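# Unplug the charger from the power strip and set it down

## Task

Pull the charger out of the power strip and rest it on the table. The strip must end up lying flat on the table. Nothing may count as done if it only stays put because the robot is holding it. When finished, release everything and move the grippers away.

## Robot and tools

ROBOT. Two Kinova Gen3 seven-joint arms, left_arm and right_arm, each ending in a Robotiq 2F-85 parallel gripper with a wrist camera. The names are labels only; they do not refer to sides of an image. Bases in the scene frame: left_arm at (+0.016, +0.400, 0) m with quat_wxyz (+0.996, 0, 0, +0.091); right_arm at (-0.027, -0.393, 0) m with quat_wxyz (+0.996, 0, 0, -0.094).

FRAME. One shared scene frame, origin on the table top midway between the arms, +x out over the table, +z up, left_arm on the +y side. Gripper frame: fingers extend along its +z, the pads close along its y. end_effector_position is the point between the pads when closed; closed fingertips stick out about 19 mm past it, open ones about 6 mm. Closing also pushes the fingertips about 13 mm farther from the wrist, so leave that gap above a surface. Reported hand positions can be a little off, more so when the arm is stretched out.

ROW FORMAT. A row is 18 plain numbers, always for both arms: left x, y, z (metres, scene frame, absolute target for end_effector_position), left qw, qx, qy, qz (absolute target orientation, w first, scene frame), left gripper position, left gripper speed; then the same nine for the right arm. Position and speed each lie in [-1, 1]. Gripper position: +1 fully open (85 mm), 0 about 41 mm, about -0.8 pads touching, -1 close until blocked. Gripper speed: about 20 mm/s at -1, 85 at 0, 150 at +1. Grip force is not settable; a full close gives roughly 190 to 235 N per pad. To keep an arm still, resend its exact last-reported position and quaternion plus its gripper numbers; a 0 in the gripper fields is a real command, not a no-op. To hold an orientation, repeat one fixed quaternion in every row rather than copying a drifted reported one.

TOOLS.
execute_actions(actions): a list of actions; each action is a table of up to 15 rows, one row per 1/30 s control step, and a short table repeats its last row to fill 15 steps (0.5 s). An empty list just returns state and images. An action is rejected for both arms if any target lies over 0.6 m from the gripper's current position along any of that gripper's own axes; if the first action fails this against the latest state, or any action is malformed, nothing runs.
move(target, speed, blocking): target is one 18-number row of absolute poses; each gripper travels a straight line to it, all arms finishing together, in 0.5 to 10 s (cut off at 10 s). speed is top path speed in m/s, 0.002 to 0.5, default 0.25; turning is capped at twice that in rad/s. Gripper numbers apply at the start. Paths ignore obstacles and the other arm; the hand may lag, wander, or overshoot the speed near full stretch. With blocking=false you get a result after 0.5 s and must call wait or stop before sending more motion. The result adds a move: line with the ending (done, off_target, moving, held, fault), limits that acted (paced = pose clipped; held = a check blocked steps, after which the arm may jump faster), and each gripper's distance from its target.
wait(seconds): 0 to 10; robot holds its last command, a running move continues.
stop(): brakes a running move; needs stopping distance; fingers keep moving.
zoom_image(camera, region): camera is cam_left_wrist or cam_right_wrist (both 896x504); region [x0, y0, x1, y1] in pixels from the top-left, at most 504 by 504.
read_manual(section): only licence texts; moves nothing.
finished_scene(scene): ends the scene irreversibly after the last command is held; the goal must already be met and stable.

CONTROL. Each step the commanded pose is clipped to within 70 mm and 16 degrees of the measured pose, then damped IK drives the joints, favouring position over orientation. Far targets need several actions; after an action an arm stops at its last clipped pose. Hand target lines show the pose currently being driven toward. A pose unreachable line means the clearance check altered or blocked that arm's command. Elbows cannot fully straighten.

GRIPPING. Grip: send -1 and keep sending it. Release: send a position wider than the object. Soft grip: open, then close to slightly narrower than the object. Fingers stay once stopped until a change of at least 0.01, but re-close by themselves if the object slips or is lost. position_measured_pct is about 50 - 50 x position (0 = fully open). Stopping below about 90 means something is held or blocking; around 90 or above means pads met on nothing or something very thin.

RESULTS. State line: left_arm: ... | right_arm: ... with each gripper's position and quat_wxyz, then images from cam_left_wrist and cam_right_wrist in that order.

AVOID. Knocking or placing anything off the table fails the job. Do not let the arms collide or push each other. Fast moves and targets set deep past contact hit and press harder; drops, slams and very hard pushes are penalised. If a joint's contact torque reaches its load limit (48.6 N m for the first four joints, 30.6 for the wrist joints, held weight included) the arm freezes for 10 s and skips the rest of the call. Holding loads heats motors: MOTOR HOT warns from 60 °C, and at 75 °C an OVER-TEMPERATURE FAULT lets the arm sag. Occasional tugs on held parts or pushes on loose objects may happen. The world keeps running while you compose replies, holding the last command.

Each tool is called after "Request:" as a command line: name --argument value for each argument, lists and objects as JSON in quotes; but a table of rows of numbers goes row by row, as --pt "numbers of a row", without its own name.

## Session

Request:
execute_actions --actions '[]'

Scene clock: 0.00 s.
left_arm: end_effector_position=(+0.0625, +0.5986, +0.2561) position_measured_pct=0.0 end_effector_quat_wxyz=(+0.374, +0.710, -0.441, +0.401) | right_arm: end_effector_position=(+0.6785, -0.6591, +0.3828) position_measured_pct=0.0 end_effector_quat_wxyz=(+0.646, +0.594, +0.318, +0.360)
Joint positions: left_arm=[-1.4    0.68  -0.152  1.725  0.171  1.908  1.788] | right_arm=[ 0.685  1.092 -1.264  1.79  -0.257 -1.381  1.157]
Joint velocities: left_arm=[ 0.001  0.     0.001 -0.     0.     0.001 -0.   ] | right_arm=[ 0.    -0.     0.001 -0.001 -0.     0.     0.   ]
Motor temperatures (°C, as the motors report them): left_arm=[38 34 33 35 36 42 40] | right_arm=[33 34 30 34 37 37 47]
Hand target (left_arm): +0.063, +0.599, +0.256; +0.374, +0.710, -0.441, +0.401
Hand target (right_arm): +0.679, -0.659, +0.383; +0.646, +0.594, +0.318, +0.360

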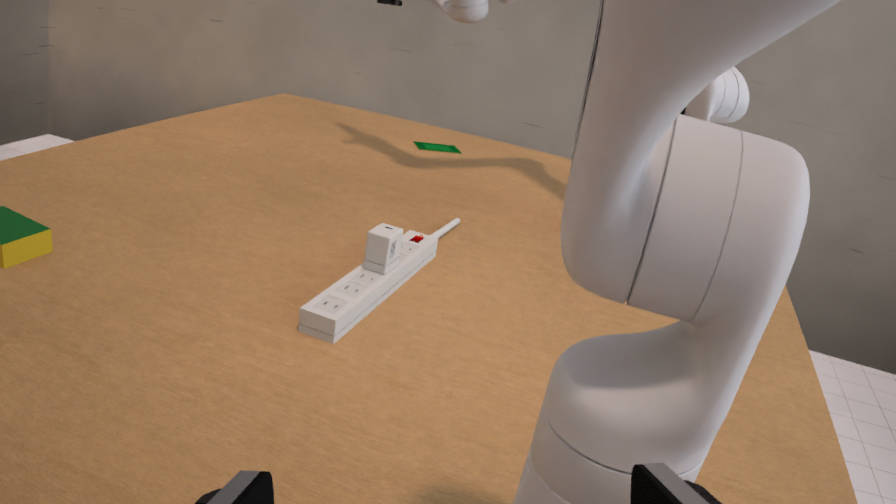

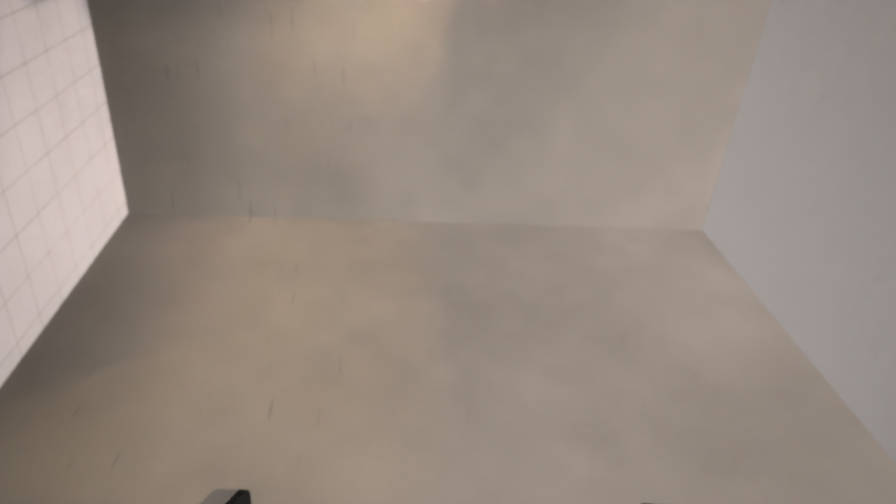

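Request:
move --target '[0.33,0.5,0.3,0,0.707,0.707,0,1,0,0.4,-0.3,0.3,0,0.707,-0.707,0,1,0]' --speed 0.35

Scene clock: 4.80 s.
left_arm: end_effector_position=(+0.3304, +0.4997, +0.3012) position_measured_pct=0.0 end_effector_quat_wxyz=(+0.002, +0.706, +0.708, +0.002) | right_arm: end_effector_position=(+0.3995, -0.3023, +0.3000) position_measured_pct=0.0 end_effector_quat_wxyz=(+0.002, +0.706, -0.708, +0.001)
Joint positions: left_arm=[-0.739  0.062  0.577  1.819 -0.033  1.266  5.95 ] | right_arm=[ 0.359  0.729 -1.551  1.463 -2.41  -1.641 -0.94 ]
Joint velocities: left_arm=[ 0.003  0.016  0.011 -0.003 -0.002  0.001  0.001] | right_arm=[ 0.001  0.    -0.    -0.    -0.    -0.001  0.   ]
Motor temperatures (°C, as the motors report them): left_arm=[38 34 33 35 36 42 40] | right_arm=[33 35 30 34 38 37 47]
Hand target (left_arm): +0.331, +0.499, +0.301; +0.002, +0.707, +0.707, +0.001
Hand target (right_arm): +0.399, -0.302, +0.300; +0.002, +0.706, -0.708, +0.001
Off the commanded pose (left_arm): 0.001 m, 0 deg.
Off the commanded pose (right_arm): 0.002 m, 0 deg.
move: done

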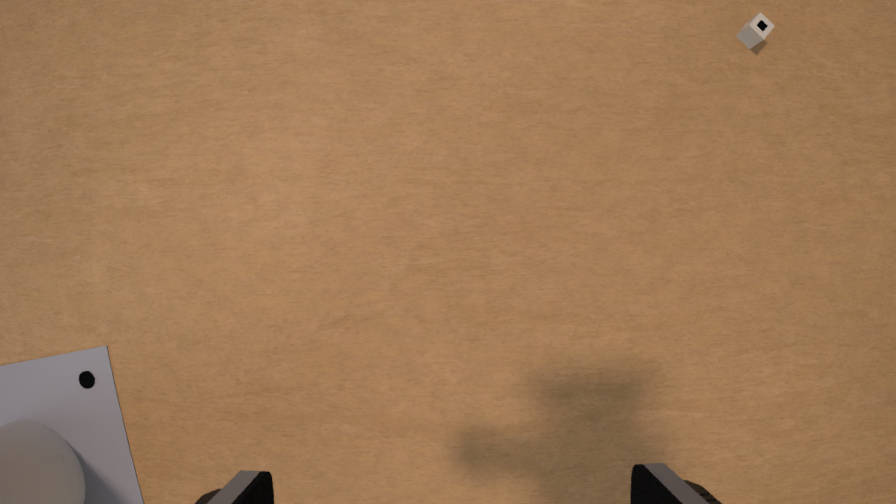

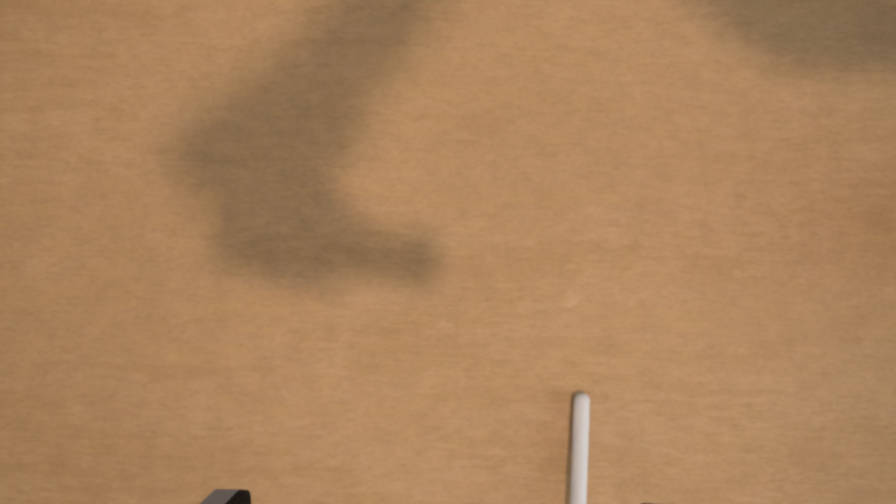

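Request:
move --target '[0.32,0.13,0.18,0,0.707,0.707,0,1,0,0.32,-0.02,0.18,0,0.707,-0.707,0,1,0]' --speed 0.3

Scene clock: 6.87 s.
left_arm: end_effector_position=(+0.3195, +0.1293, +0.1803) position_measured_pct=0.0 end_effector_quat_wxyz=(+0.001, +0.707, +0.707, -0.002) | right_arm: end_effector_position=(+0.3197, -0.0202, +0.1799) position_measured_pct=0.0 end_effector_quat_wxyz=(-0.000, +0.707, -0.707, +0.001)
Joint positions: left_arm=[ 0.263  0.478  0.834  1.854 -0.415  0.991  7.374] | right_arm=[-0.417  0.906 -1.292  1.447 -2.271 -1.432 -1.528]
Joint velocities: left_arm=[ 0.003  0.004  0.001 -0.    -0.002  0.001  0.001] | right_arm=[-0.001 -0.001 -0.001 -0.001  0.     0.    -0.   ]
Motor temperatures (°C, as the motors report them): left_arm=[38 34 33 35 36 42 40] | right_arm=[33 35 30 34 38 37 47]
Hand target (left_arm): +0.319, +0.129, +0.180; +0.001, +0.707, +0.707, -0.002
Hand target (right_arm): +0.320, -0.020, +0.180; -0.000, +0.707, -0.707, +0.001
Off the commanded pose (left_arm): 0.001 m, 0 deg.
Off the commanded pose (right_arm): 0.000 m, 0 deg.
move: done

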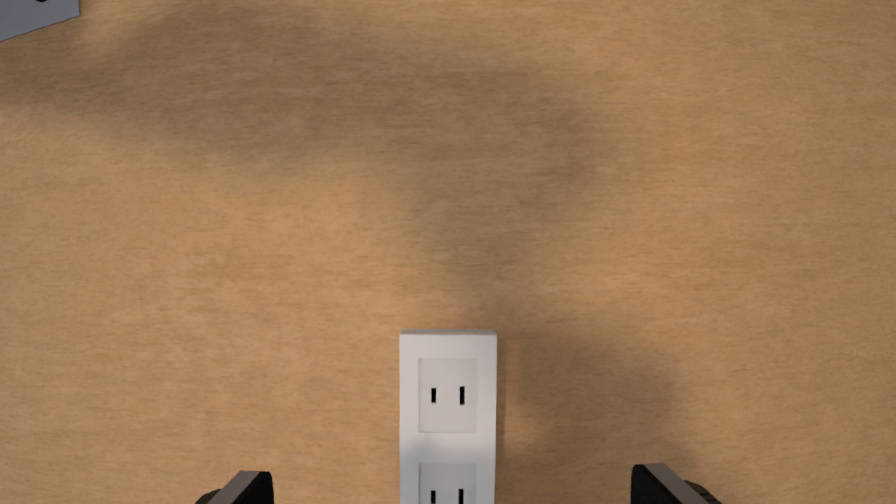

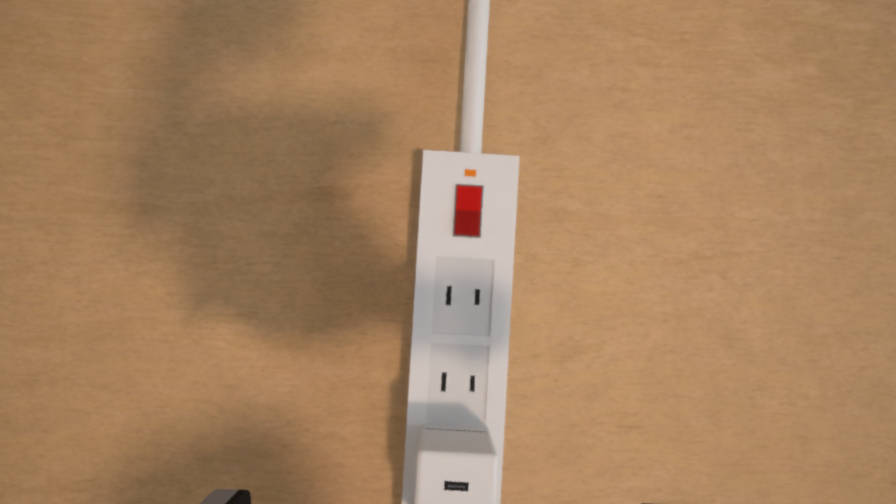

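Request:
move --target '[0.323,0.117,0.06,0,0.728,0.685,0,1,0,0.319,0.006,0.10,0,0.685,-0.728,0,1,0]'

Request:
move --target '[0.323,0.117,0.028,0,0.728,0.685,0,1,0,0.319,0.006,0.063,0,0.685,-0.728,0,1,0]' --speed 0.08

Request:
move --target '[0.323,0.117,0.028,0,0.728,0.685,0,-1,-0.3,0.319,0.006,0.063,0,0.685,-0.728,0,0.1,0]'

Scene clock: 8.03 s.
left_arm: end_effector_position=(+0.3232, +0.1169, +0.0602) position_measured_pct=0.0 end_effector_quat_wxyz=(+0.000, +0.728, +0.686, -0.000) | right_arm: end_effector_position=(+0.3187, +0.0059, +0.1001) position_measured_pct=0.0 end_effector_quat_wxyz=(-0.000, +0.685, -0.728, -0.000)
Joint positions: left_arm=[ 0.422  0.708  0.664  1.952 -0.661  0.71   7.531] | right_arm=[-0.497  1.025 -1.197  1.474 -2.173 -1.307 -1.656]
Joint velocities: left_arm=[ 0.003  0.004  0.001 -0.001 -0.001 -0.     0.001] | right_arm=[-0.001  0.002 -0.001  0.    -0.    -0.     0.001]
Motor temperatures (°C, as the motors report them): left_arm=[38 34 33 35 36 42 40] | right_arm=[33 35 30 34 38 37 47]
Hand target (left_arm): +0.323, +0.117, +0.060; +0.000, +0.728, +0.685, -0.000
Hand target (right_arm): +0.319, +0.006, +0.100; -0.000, +0.685, -0.728, -0.000
Off the commanded pose (left_arm): 0.000 m, 0 deg.
Off the commanded pose (right_arm): 0.000 m, 0 deg.
move: done

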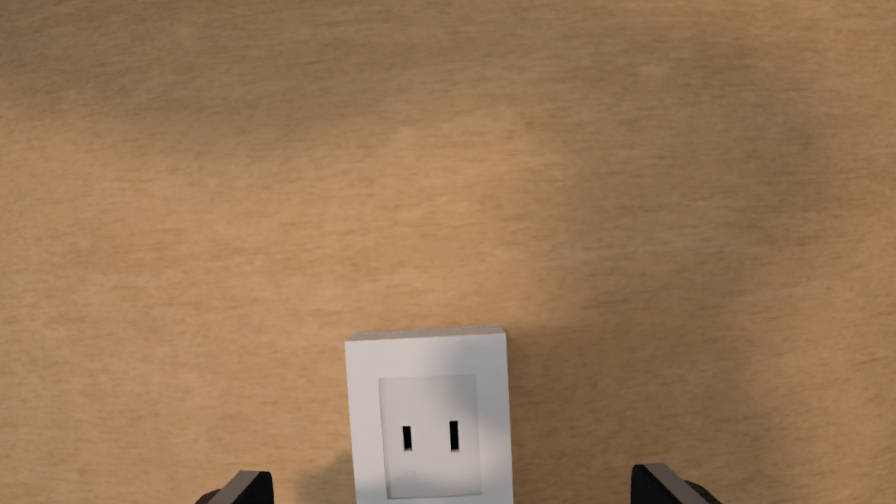

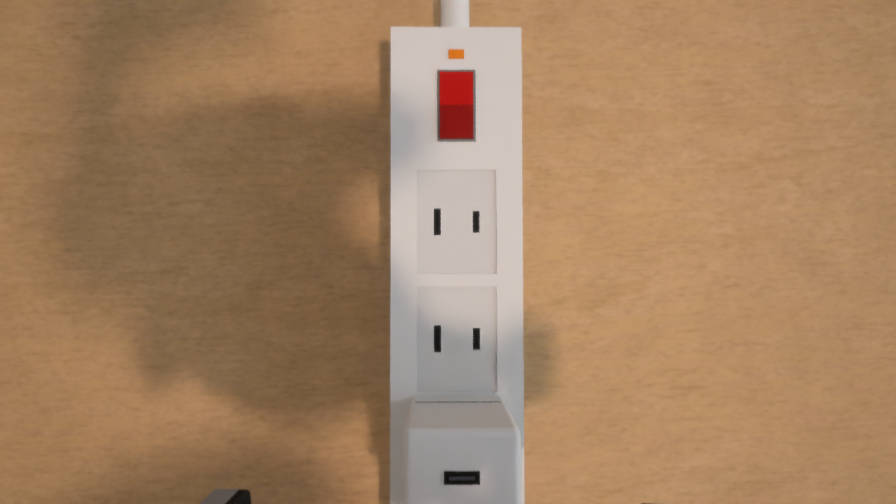

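Scene clock: 8.77 s.
left_arm: end_effector_position=(+0.3232, +0.1170, +0.0281) position_measured_pct=0.0 end_effector_quat_wxyz=(+0.000, +0.728, +0.685, -0.000) | right_arm: end_effector_position=(+0.3189, +0.0060, +0.0632) position_measured_pct=0.0 end_effector_quat_wxyz=(-0.000, +0.685, -0.728, -0.000)
Joint positions: left_arm=[ 0.465  0.766  0.6    1.969 -0.724  0.632  7.582] | right_arm=[-0.506  1.076 -1.161  1.504 -2.123 -1.247 -1.686]
Joint velocities: left_arm=[ 0.005  0.004  0.001  0.001 -0.     0.001  0.001] | right_arm=[-0.002  0.003  0.001  0.    -0.001  0.002  0.   ]
Motor temperatures (°C, as the motors report them): left_arm=[38 34 33 35 36 42 40] | right_arm=[33 35 30 34 38 37 47]
Hand target (left_arm): +0.323, +0.117, +0.028; -0.000, +0.728, +0.685, -0.000
Hand target (right_arm): +0.319, +0.006, +0.063; -0.000, +0.685, -0.728, -0.000
Off the commanded pose (left_arm): 0.000 m, 0 deg.
Off the commanded pose (right_arm): 0.000 m, 0 deg.
move: done

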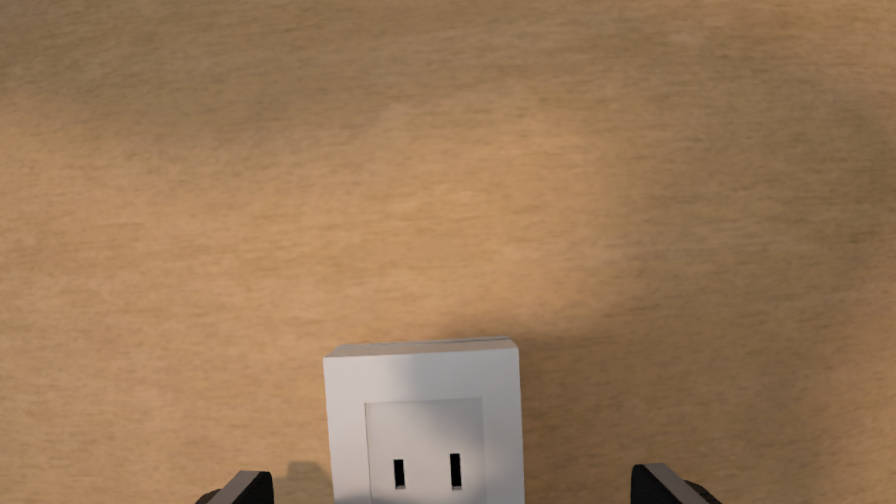

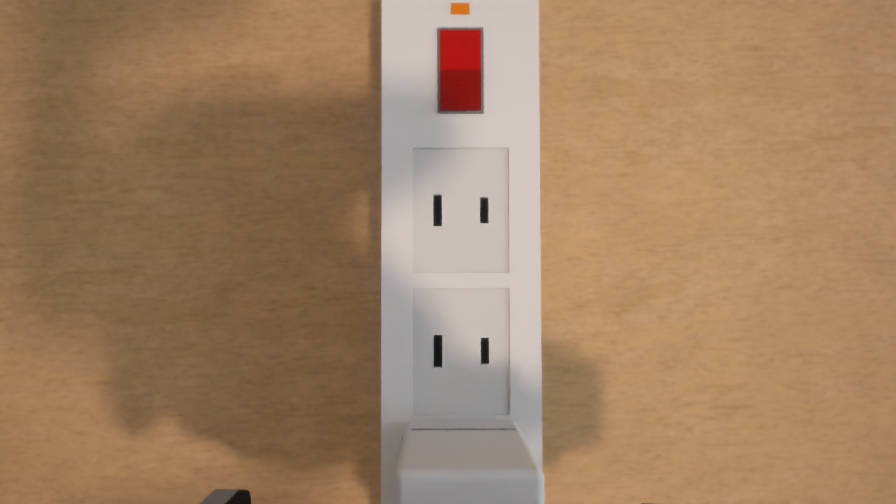

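Scene clock: 9.83 s.
left_arm: end_effector_position=(+0.3230, +0.1169, +0.0287) position_measured_pct=50.8 end_effector_quat_wxyz=(+0.000, +0.728, +0.685, +0.000) | right_arm: end_effector_position=(+0.3190, +0.0060, +0.0630) position_measured_pct=45.2 end_effector_quat_wxyz=(-0.000, +0.685, -0.728, -0.000)
Joint positions: left_arm=[ 0.465  0.764  0.6    1.97  -0.724  0.632  7.583] | right_arm=[-0.506  1.076 -1.161  1.504 -2.123 -1.247 -1.686]
Joint velocities: left_arm=[ 0.001 -0.    -0.001  0.001 -0.     0.002 -0.001] | right_arm=[ 0.    -0.002 -0.     0.001 -0.    -0.     0.002]
Motor temperatures (°C, as the motors report them): left_arm=[38 34 33 35 36 42 40] | right_arm=[33 35 30 34 38 37 47]
Hand target (left_arm): +0.323, +0.117, +0.028; -0.000, +0.728, +0.685, -0.000
Hand target (right_arm): +0.319, +0.006, +0.063; +0.000, +0.685, -0.728, +0.000
Off the commanded pose (left_arm): 0.001 m, 0 deg.
Off the commanded pose (right_arm): 0.000 m, 0 deg.
move: done

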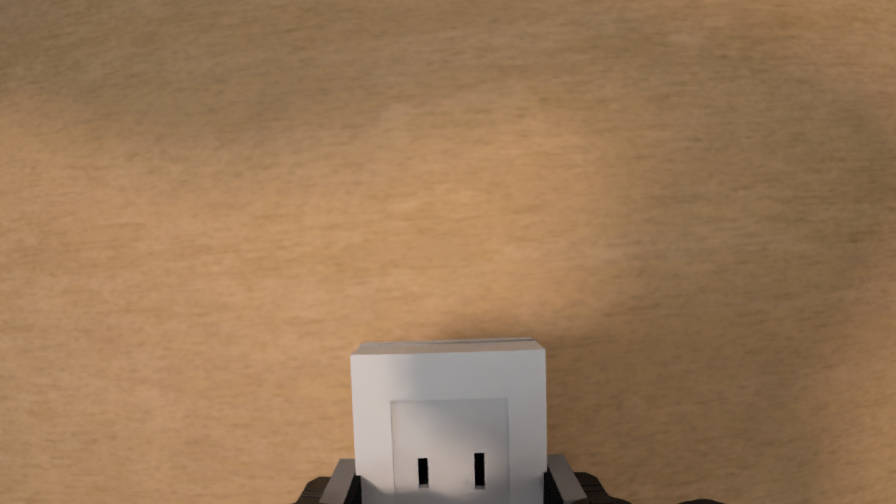

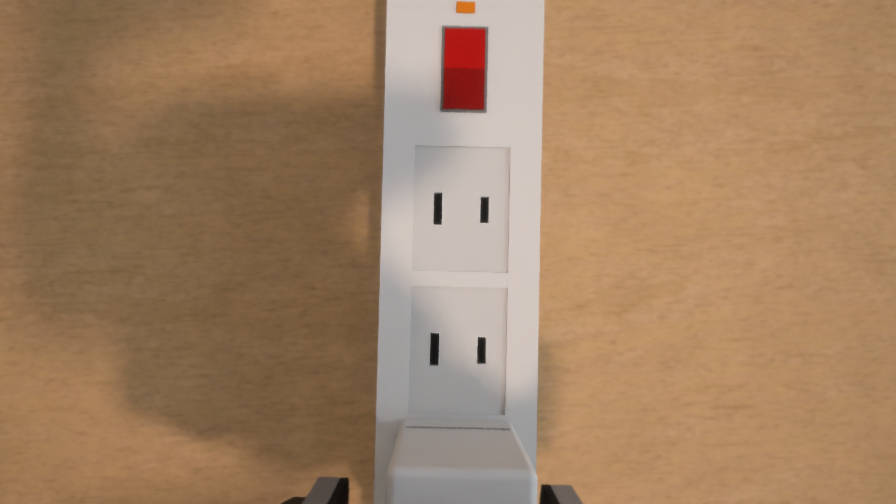

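Request:
move --target '[0.323,0.117,0.028,0,0.728,0.685,0,-1,-0.3,0.316,0.009,0.063,0,0.676,-0.737,0,0.1,0]'

Request:
move --target '[0.323,0.117,0.028,0,0.728,0.685,0,-1,-0.3,0.316,0.009,0.063,0,0.676,-0.737,0,-1,-0.6]'

Request:
move --target '[0.323,0.117,0.028,0,0.728,0.685,0,-1,-0.3,0.316,0.009,0.09,0,0.676,-0.737,0,-1,-0.6]' --speed 0.015

Scene clock: 10.63 s.
left_arm: end_effector_position=(+0.3230, +0.1169, +0.0287) position_measured_pct=50.8 end_effector_quat_wxyz=(+0.000, +0.728, +0.685, +0.000) | right_arm: end_effector_position=(+0.3160, +0.0090, +0.0630) position_measured_pct=45.2 end_effector_quat_wxyz=(+0.000, +0.676, -0.737, +0.000)
Joint positions: left_arm=[ 0.466  0.764  0.6    1.97  -0.724  0.632  7.582] | right_arm=[-0.516  1.074 -1.156  1.503 -2.126 -1.244 -1.717]
Joint velocities: left_arm=[ 0.001 -0.001 -0.     0.    -0.001 -0.    -0.001] | right_arm=[-0.     0.    -0.001  0.     0.    -0.001 -0.001]
Motor temperatures (°C, as the motors report them): left_arm=[38 34 33 35 36 42 40] | right_arm=[33 35 30 34 38 37 47]
Hand target (left_arm): +0.323, +0.117, +0.028; -0.000, +0.728, +0.685, +0.000
Hand target (right_arm): +0.316, +0.009, +0.063; +0.000, +0.676, -0.737, +0.000
Off the commanded pose (left_arm): 0.001 m, 0 deg.
Off the commanded pose (right_arm): 0.000 m, 0 deg.
move: done

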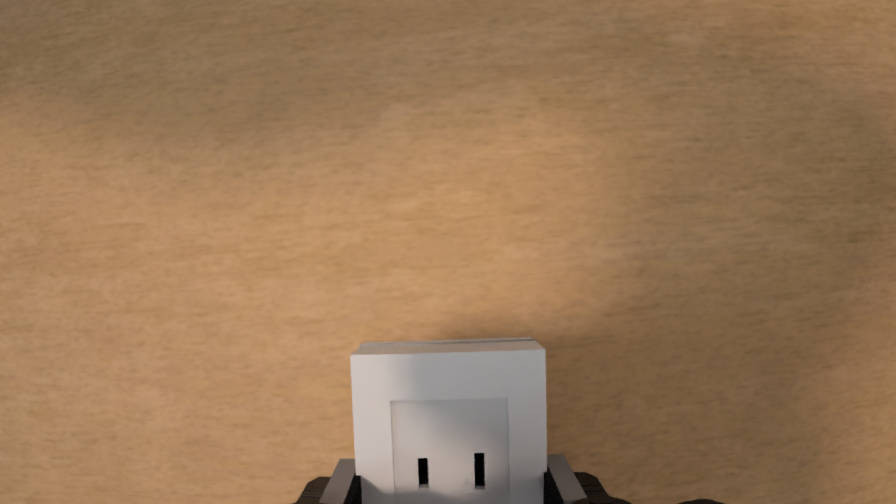

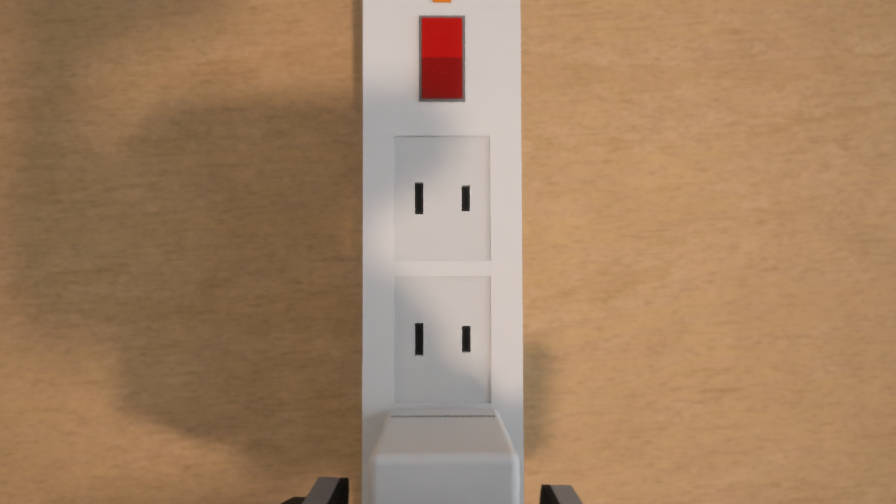

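Scene clock: 11.37 s.
left_arm: end_effector_position=(+0.3230, +0.1169, +0.0287) position_measured_pct=50.8 end_effector_quat_wxyz=(+0.000, +0.728, +0.685, +0.000) | right_arm: end_effector_position=(+0.3161, +0.0090, +0.0634) position_measured_pct=62.3 end_effector_quat_wxyz=(-0.000, +0.676, -0.737, +0.000)
Joint positions: left_arm=[ 0.466  0.764  0.6    1.97  -0.724  0.632  7.582] | right_arm=[-0.516  1.073 -1.157  1.503 -2.126 -1.245 -1.717]
Joint velocities: left_arm=[-0.002  0.    -0.001 -0.001 -0.     0.    -0.001] | right_arm=[-0.     0.002 -0.    -0.001  0.     0.     0.001]
Motor temperatures (°C, as the motors report them): left_arm=[38 34 33 35 36 42 40] | right_arm=[33 35 30 34 38 37 47]
Hand target (left_arm): +0.323, +0.117, +0.028; -0.000, +0.728, +0.685, +0.000
Hand target (right_arm): +0.316, +0.009, +0.063; -0.000, +0.676, -0.737, +0.000
Off the commanded pose (left_arm): 0.001 m, 0 deg.
Off the commanded pose (right_arm): 0.000 m, 0 deg.
move: done

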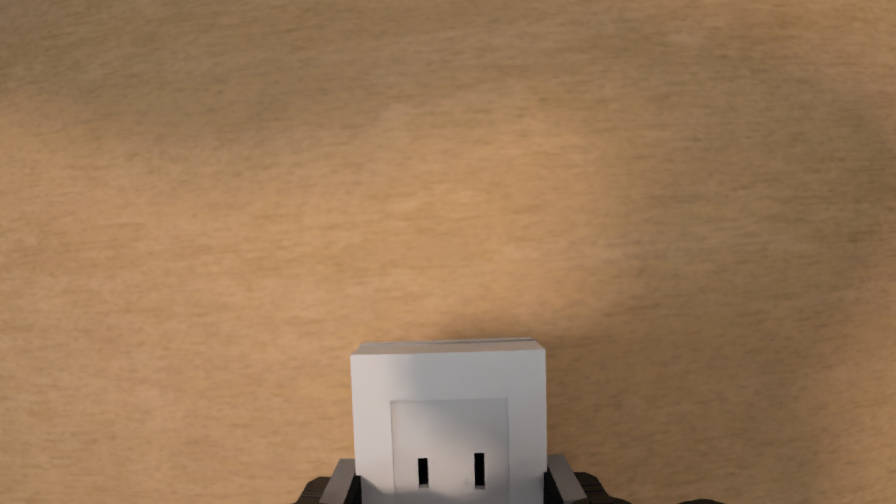

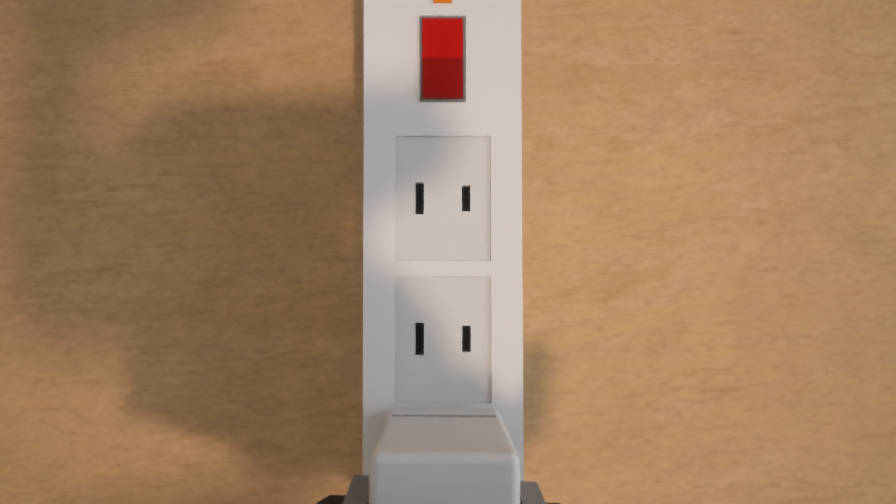

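Scene clock: 13.37 s.
left_arm: end_effector_position=(+0.3232, +0.1167, +0.0287) position_measured_pct=50.8 end_effector_quat_wxyz=(+0.001, +0.728, +0.685, +0.000) | right_arm: end_effector_position=(+0.3161, +0.0090, +0.0899) position_measured_pct=62.3 end_effector_quat_wxyz=(+0.000, +0.676, -0.737, +0.000)
Joint positions: left_arm=[ 0.468  0.763  0.596  1.969 -0.72   0.63   7.579] | right_arm=[-0.509  1.037 -1.183  1.481 -2.163 -1.289 -1.695]
Joint velocities: left_arm=[-0.001 -0.     0.001  0.002  0.001  0.    -0.   ] | right_arm=[ 0.    -0.     0.001 -0.     0.    -0.002 -0.   ]
Motor temperatures (°C, as the motors report them): left_arm=[38 34 33 35 36 42 40] | right_arm=[33 35 30 34 38 37 47]
Hand target (left_arm): +0.323, +0.117, +0.028; +0.000, +0.728, +0.685, +0.000
Hand target (right_arm): +0.316, +0.009, +0.090; -0.000, +0.676, -0.737, +0.000
Off the commanded pose (left_arm): 0.001 m, 0 deg.
Off the commanded pose (right_arm): 0.000 m, 0 deg.
move: done

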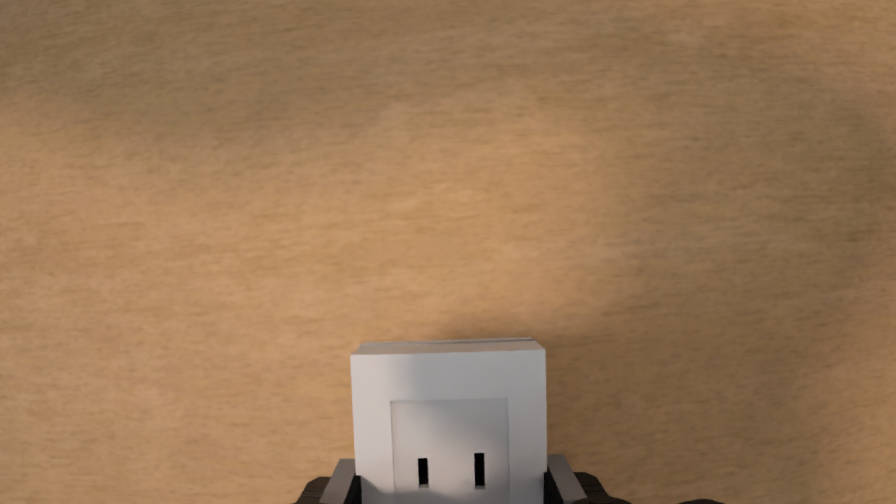

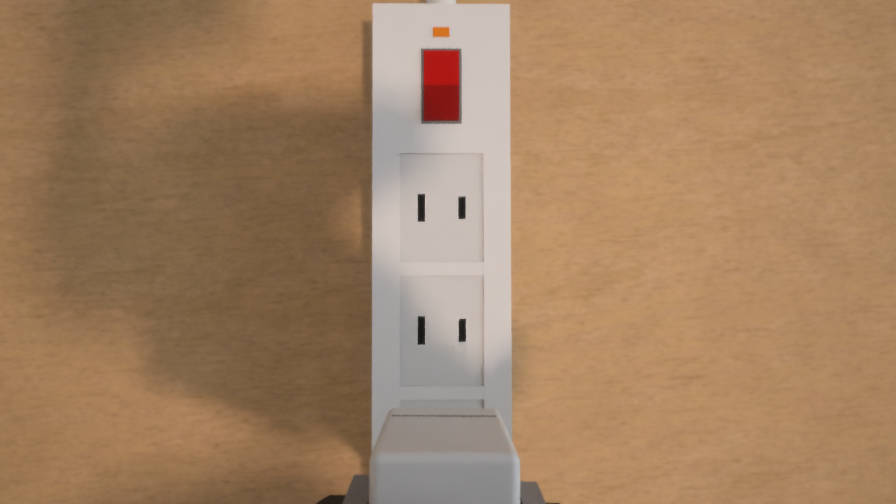

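Request:
move --target '[0.323,0.117,0.028,0,0.728,0.685,0,1,0,0.316,0.009,0.13,0,0.676,-0.737,0,-1,-0.6]' --speed 0.1

Request:
move --target '[0.323,0.2,0.2,0,0.728,0.685,0,1,0,0.62,-0.25,0.09,0,0.829,0,0.559,-1,-0.6]' --speed 0.3

Scene clock: 14.40 s.
left_arm: end_effector_position=(+0.3230, +0.1170, +0.0280) position_measured_pct=0.0 end_effector_quat_wxyz=(+0.000, +0.728, +0.685, +0.000) | right_arm: end_effector_position=(+0.3162, +0.0090, +0.1299) position_measured_pct=62.3 end_effector_quat_wxyz=(+0.000, +0.676, -0.737, +0.000)
Joint positions: left_arm=[ 0.468  0.765  0.596  1.969 -0.72   0.63   7.579] | right_arm=[-0.502  0.984 -1.219  1.439 -2.214 -1.358 -1.662]
Joint velocities: left_arm=[ 0.002  0.     0.001  0.001  0.001 -0.001  0.   ] | right_arm=[-0.     0.    -0.001  0.001  0.     0.    -0.002]
Motor temperatures (°C, as the motors report them): left_arm=[38 34 33 35 36 42 40] | right_arm=[33 35 30 34 38 37 47]
Hand target (left_arm): +0.323, +0.117, +0.028; -0.000, +0.728, +0.685, +0.000
Hand target (right_arm): +0.316, +0.009, +0.130; +0.000, +0.676, -0.737, +0.000
Off the commanded pose (left_arm): 0.000 m, 0 deg.
Off the commanded pose (right_arm): 0.000 m, 0 deg.
move: done

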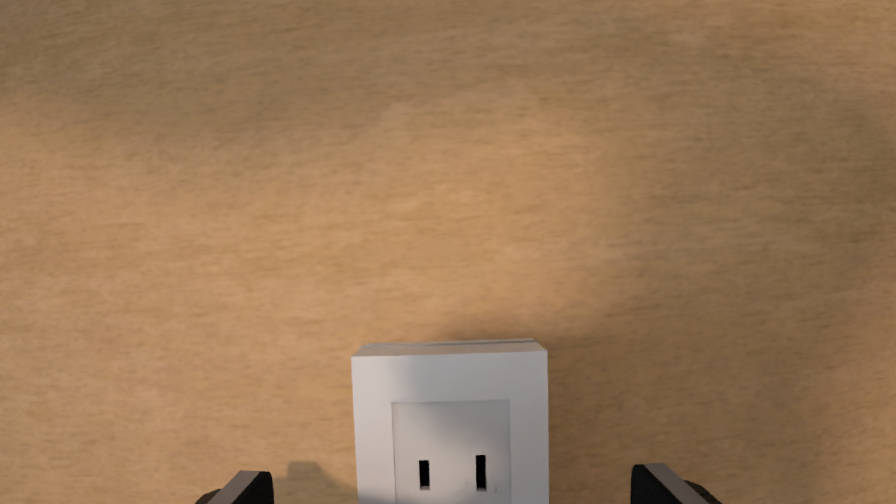

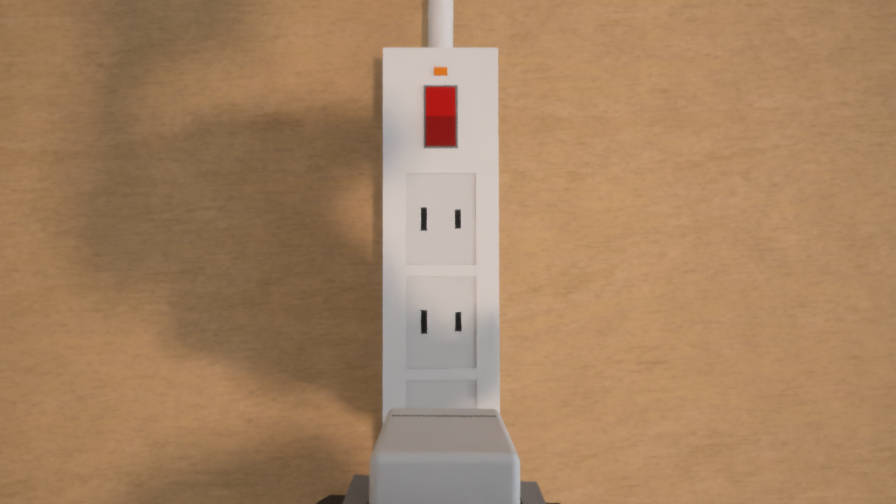

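Scene clock: 18.07 s.
left_arm: end_effector_position=(+0.3230, +0.2003, +0.1998) position_measured_pct=0.0 end_effector_quat_wxyz=(-0.000, +0.729, +0.685, +0.001) | right_arm: end_effector_position=(+0.6192, -0.2476, +0.0901) position_measured_pct=62.3 end_effector_quat_wxyz=(-0.002, +0.830, -0.000, +0.558)
Joint positions: left_arm=[-0.007  0.369  0.931  1.943 -0.353  1.001  7.125] | right_arm=[-0.231  1.065 -0.57   2.033 -0.491 -1.277 -1.047]
Joint velocities: left_arm=[-0.004 -0.003 -0.002  0.     0.001 -0.    -0.001] | right_arm=[ 0.003  0.005  0.005 -0.001 -0.001  0.002 -0.003]
Motor temperatures (°C, as the motors report them): left_arm=[38 34 33 35 36 42 40] | right_arm=[33 35 30 34 38 37 47]
Hand target (left_arm): +0.323, +0.200, +0.200; -0.000, +0.728, +0.685, +0.001
Hand target (right_arm): +0.619, -0.248, +0.090; -0.002, +0.830, -0.000, +0.558
Off the commanded pose (left_arm): 0.000 m, 0 deg.
Off the commanded pose (right_arm): 0.003 m, 0 deg.
move: done

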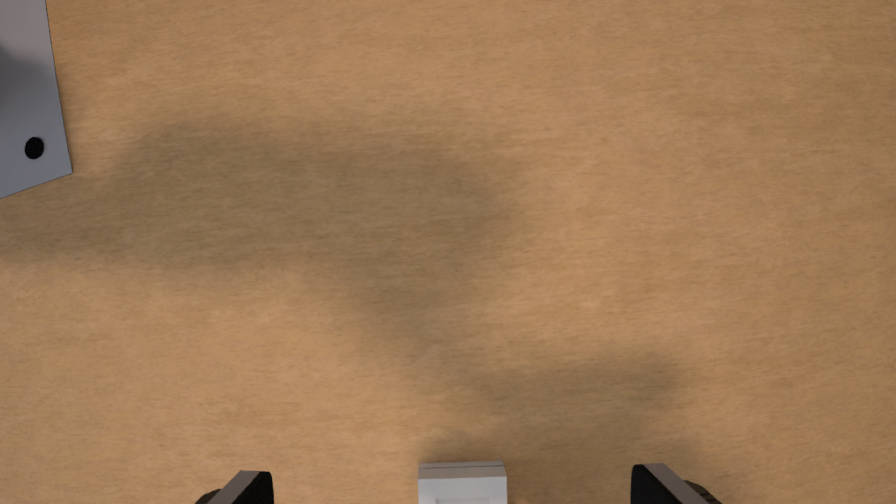

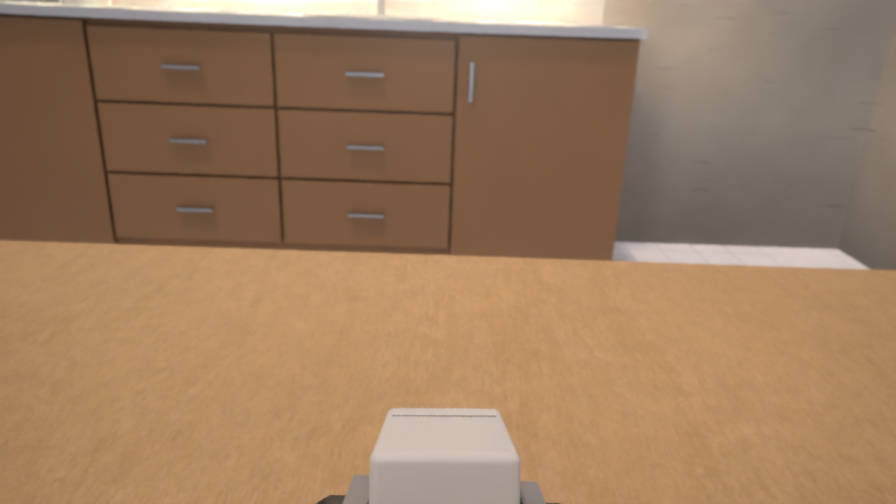

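Request:
move --target '[0.323,0.2,0.2,0,0.728,0.685,0,1,0,0.62,-0.25,0.026,0,0.829,0,0.559,-1,-0.6]' --speed 0.04

Request:
move --target '[0.323,0.2,0.2,0,0.728,0.685,0,1,0,0.62,-0.25,0.027,0,0.829,0,0.559,0.3,-0.5]'

Request:
move --target '[0.323,0.2,0.2,0,0.728,0.685,0,1,0,0.54,-0.25,0.14,0,0.9,0,0.436,1,0]'

Scene clock: 20.00 s.
left_arm: end_effector_position=(+0.3230, +0.2000, +0.2000) position_measured_pct=0.0 end_effector_quat_wxyz=(-0.000, +0.728, +0.685, +0.000) | right_arm: end_effector_position=(+0.6206, -0.2498, +0.0278) position_measured_pct=62.3 end_effector_quat_wxyz=(-0.000, +0.828, -0.000, +0.560)
Joint positions: left_arm=[-0.008  0.369  0.931  1.942 -0.351  1.001  7.124] | right_arm=[-0.248  1.226 -0.524  1.975 -0.399 -1.361 -1.09 ]
Joint velocities: left_arm=[ 0.001 -0.    -0.001  0.    -0.    -0.     0.   ] | right_arm=[-0.     0.001 -0.001 -0.003  0.001 -0.001 -0.001]
Motor temperatures (°C, as the motors report them): left_arm=[38 34 33 35 36 42 40] | right_arm=[33 36 30 34 38 37 47]
Hand target (left_arm): +0.323, +0.200, +0.200; -0.000, +0.728, +0.685, +0.000
Hand target (right_arm): +0.620, -0.250, +0.026; -0.000, +0.829, -0.000, +0.559
Off the commanded pose (left_arm): 0.000 m, 0 deg.
Off the commanded pose (right_arm): 0.002 m, 0 deg.
move: done

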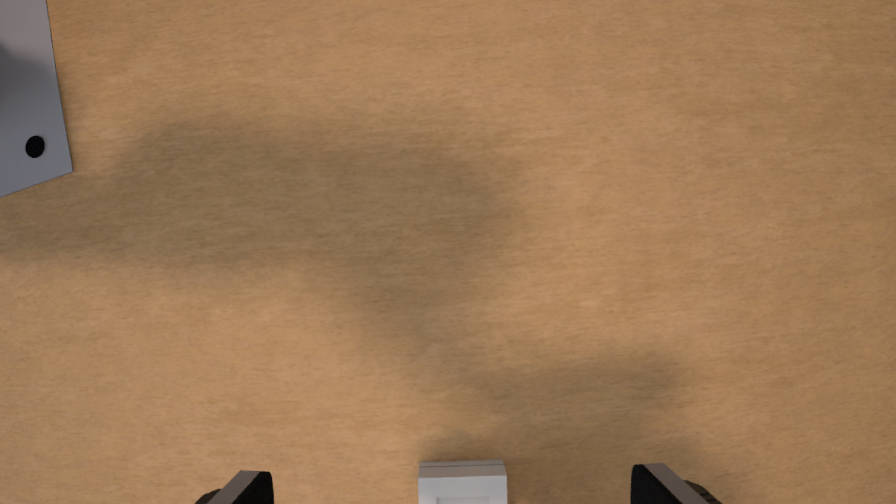

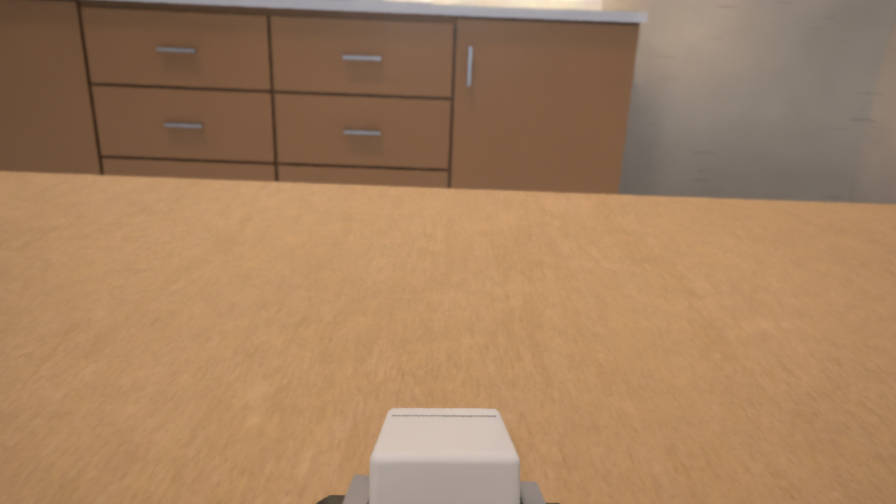

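Scene clock: 20.83 s.
left_arm: end_effector_position=(+0.3230, +0.2000, +0.2000) position_measured_pct=0.0 end_effector_quat_wxyz=(+0.000, +0.728, +0.685, -0.000) | right_arm: end_effector_position=(+0.6200, -0.2500, +0.0270) position_measured_pct=34.9 end_effector_quat_wxyz=(+0.000, +0.829, -0.000, +0.559)
Joint positions: left_arm=[-0.008  0.369  0.931  1.942 -0.351  1.001  7.124] | right_arm=[-0.248  1.226 -0.524  1.976 -0.401 -1.358 -1.089]
Joint velocities: left_arm=[-0.001 -0.     0.    -0.     0.     0.     0.   ] | right_arm=[-0.    -0.001 -0.001 -0.002  0.     0.     0.001]
Motor temperatures (°C, as the motors report them): left_arm=[38 34 33 35 36 42 40] | right_arm=[33 36 30 34 38 37 47]
Hand target (left_arm): +0.323, +0.200, +0.200; -0.000, +0.728, +0.685, +0.000
Hand target (right_arm): +0.620, -0.250, +0.027; +0.000, +0.829, -0.000, +0.559
Off the commanded pose (left_arm): 0.000 m, 0 deg.
Off the commanded pose (right_arm): 0.000 m, 0 deg.
move: done

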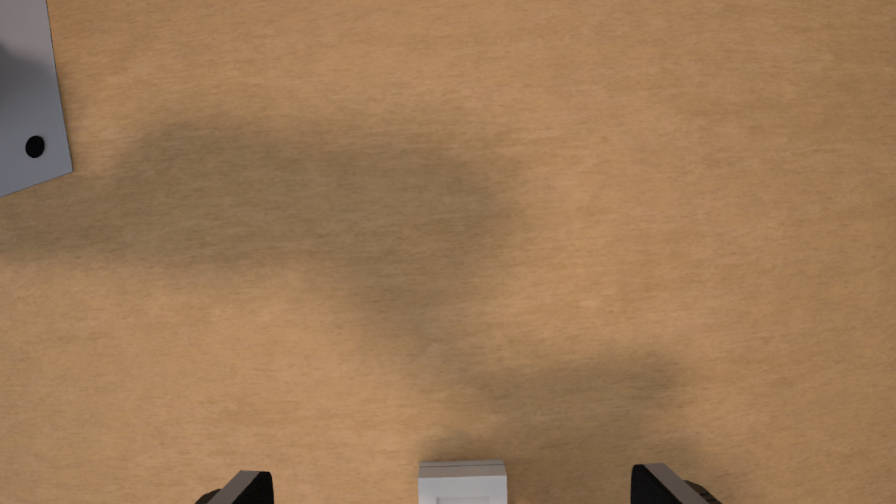

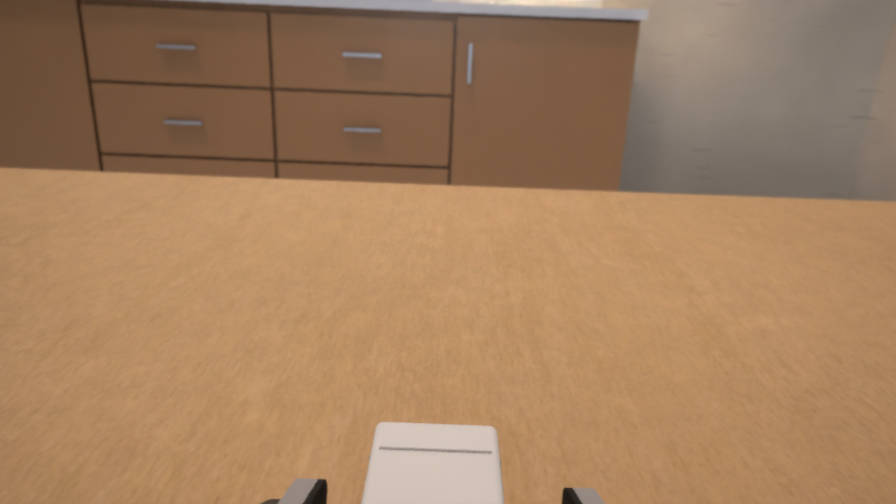

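Scene clock: 22.07 s.
left_arm: end_effector_position=(+0.3230, +0.2000, +0.2000) position_measured_pct=0.0 end_effector_quat_wxyz=(+0.000, +0.728, +0.685, -0.000) | right_arm: end_effector_position=(+0.5403, -0.2507, +0.1398) position_measured_pct=0.0 end_effector_quat_wxyz=(+0.001, +0.900, +0.000, +0.436)
Joint positions: left_arm=[-0.008  0.369  0.931  1.942 -0.351  1.001  7.124] | right_arm=[-0.185  0.716 -0.683  2.153 -0.934 -0.9   -0.83 ]
Joint velocities: left_arm=[-0.     0.     0.     0.    -0.    -0.001 -0.   ] | right_arm=[ 0.001 -0.007 -0.    -0.001 -0.    -0.001  0.001]
Motor temperatures (°C, as the motors report them): left_arm=[38 34 33 35 36 42 40] | right_arm=[33 36 30 34 38 37 47]
Hand target (left_arm): +0.323, +0.200, +0.200; -0.000, +0.728, +0.685, +0.000
Hand target (right_arm): +0.540, -0.251, +0.140; +0.001, +0.900, +0.000, +0.436
Off the commanded pose (left_arm): 0.000 m, 0 deg.
Off the commanded pose (right_arm): 0.001 m, 0 deg.
move: done

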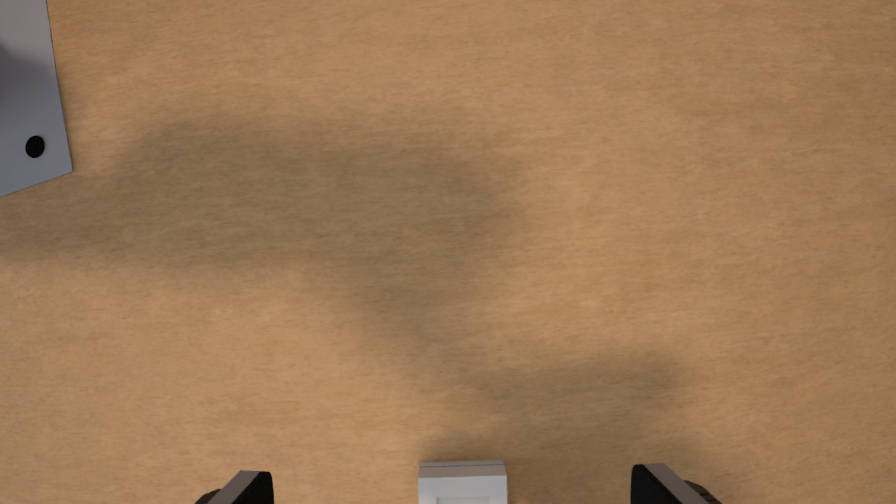

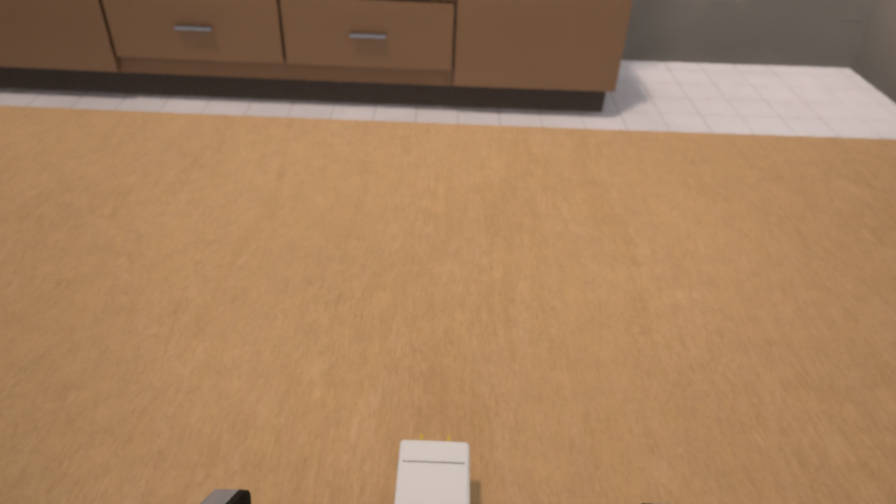

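Request:
finished_scene --scene 2

The scene is finished: the task was done.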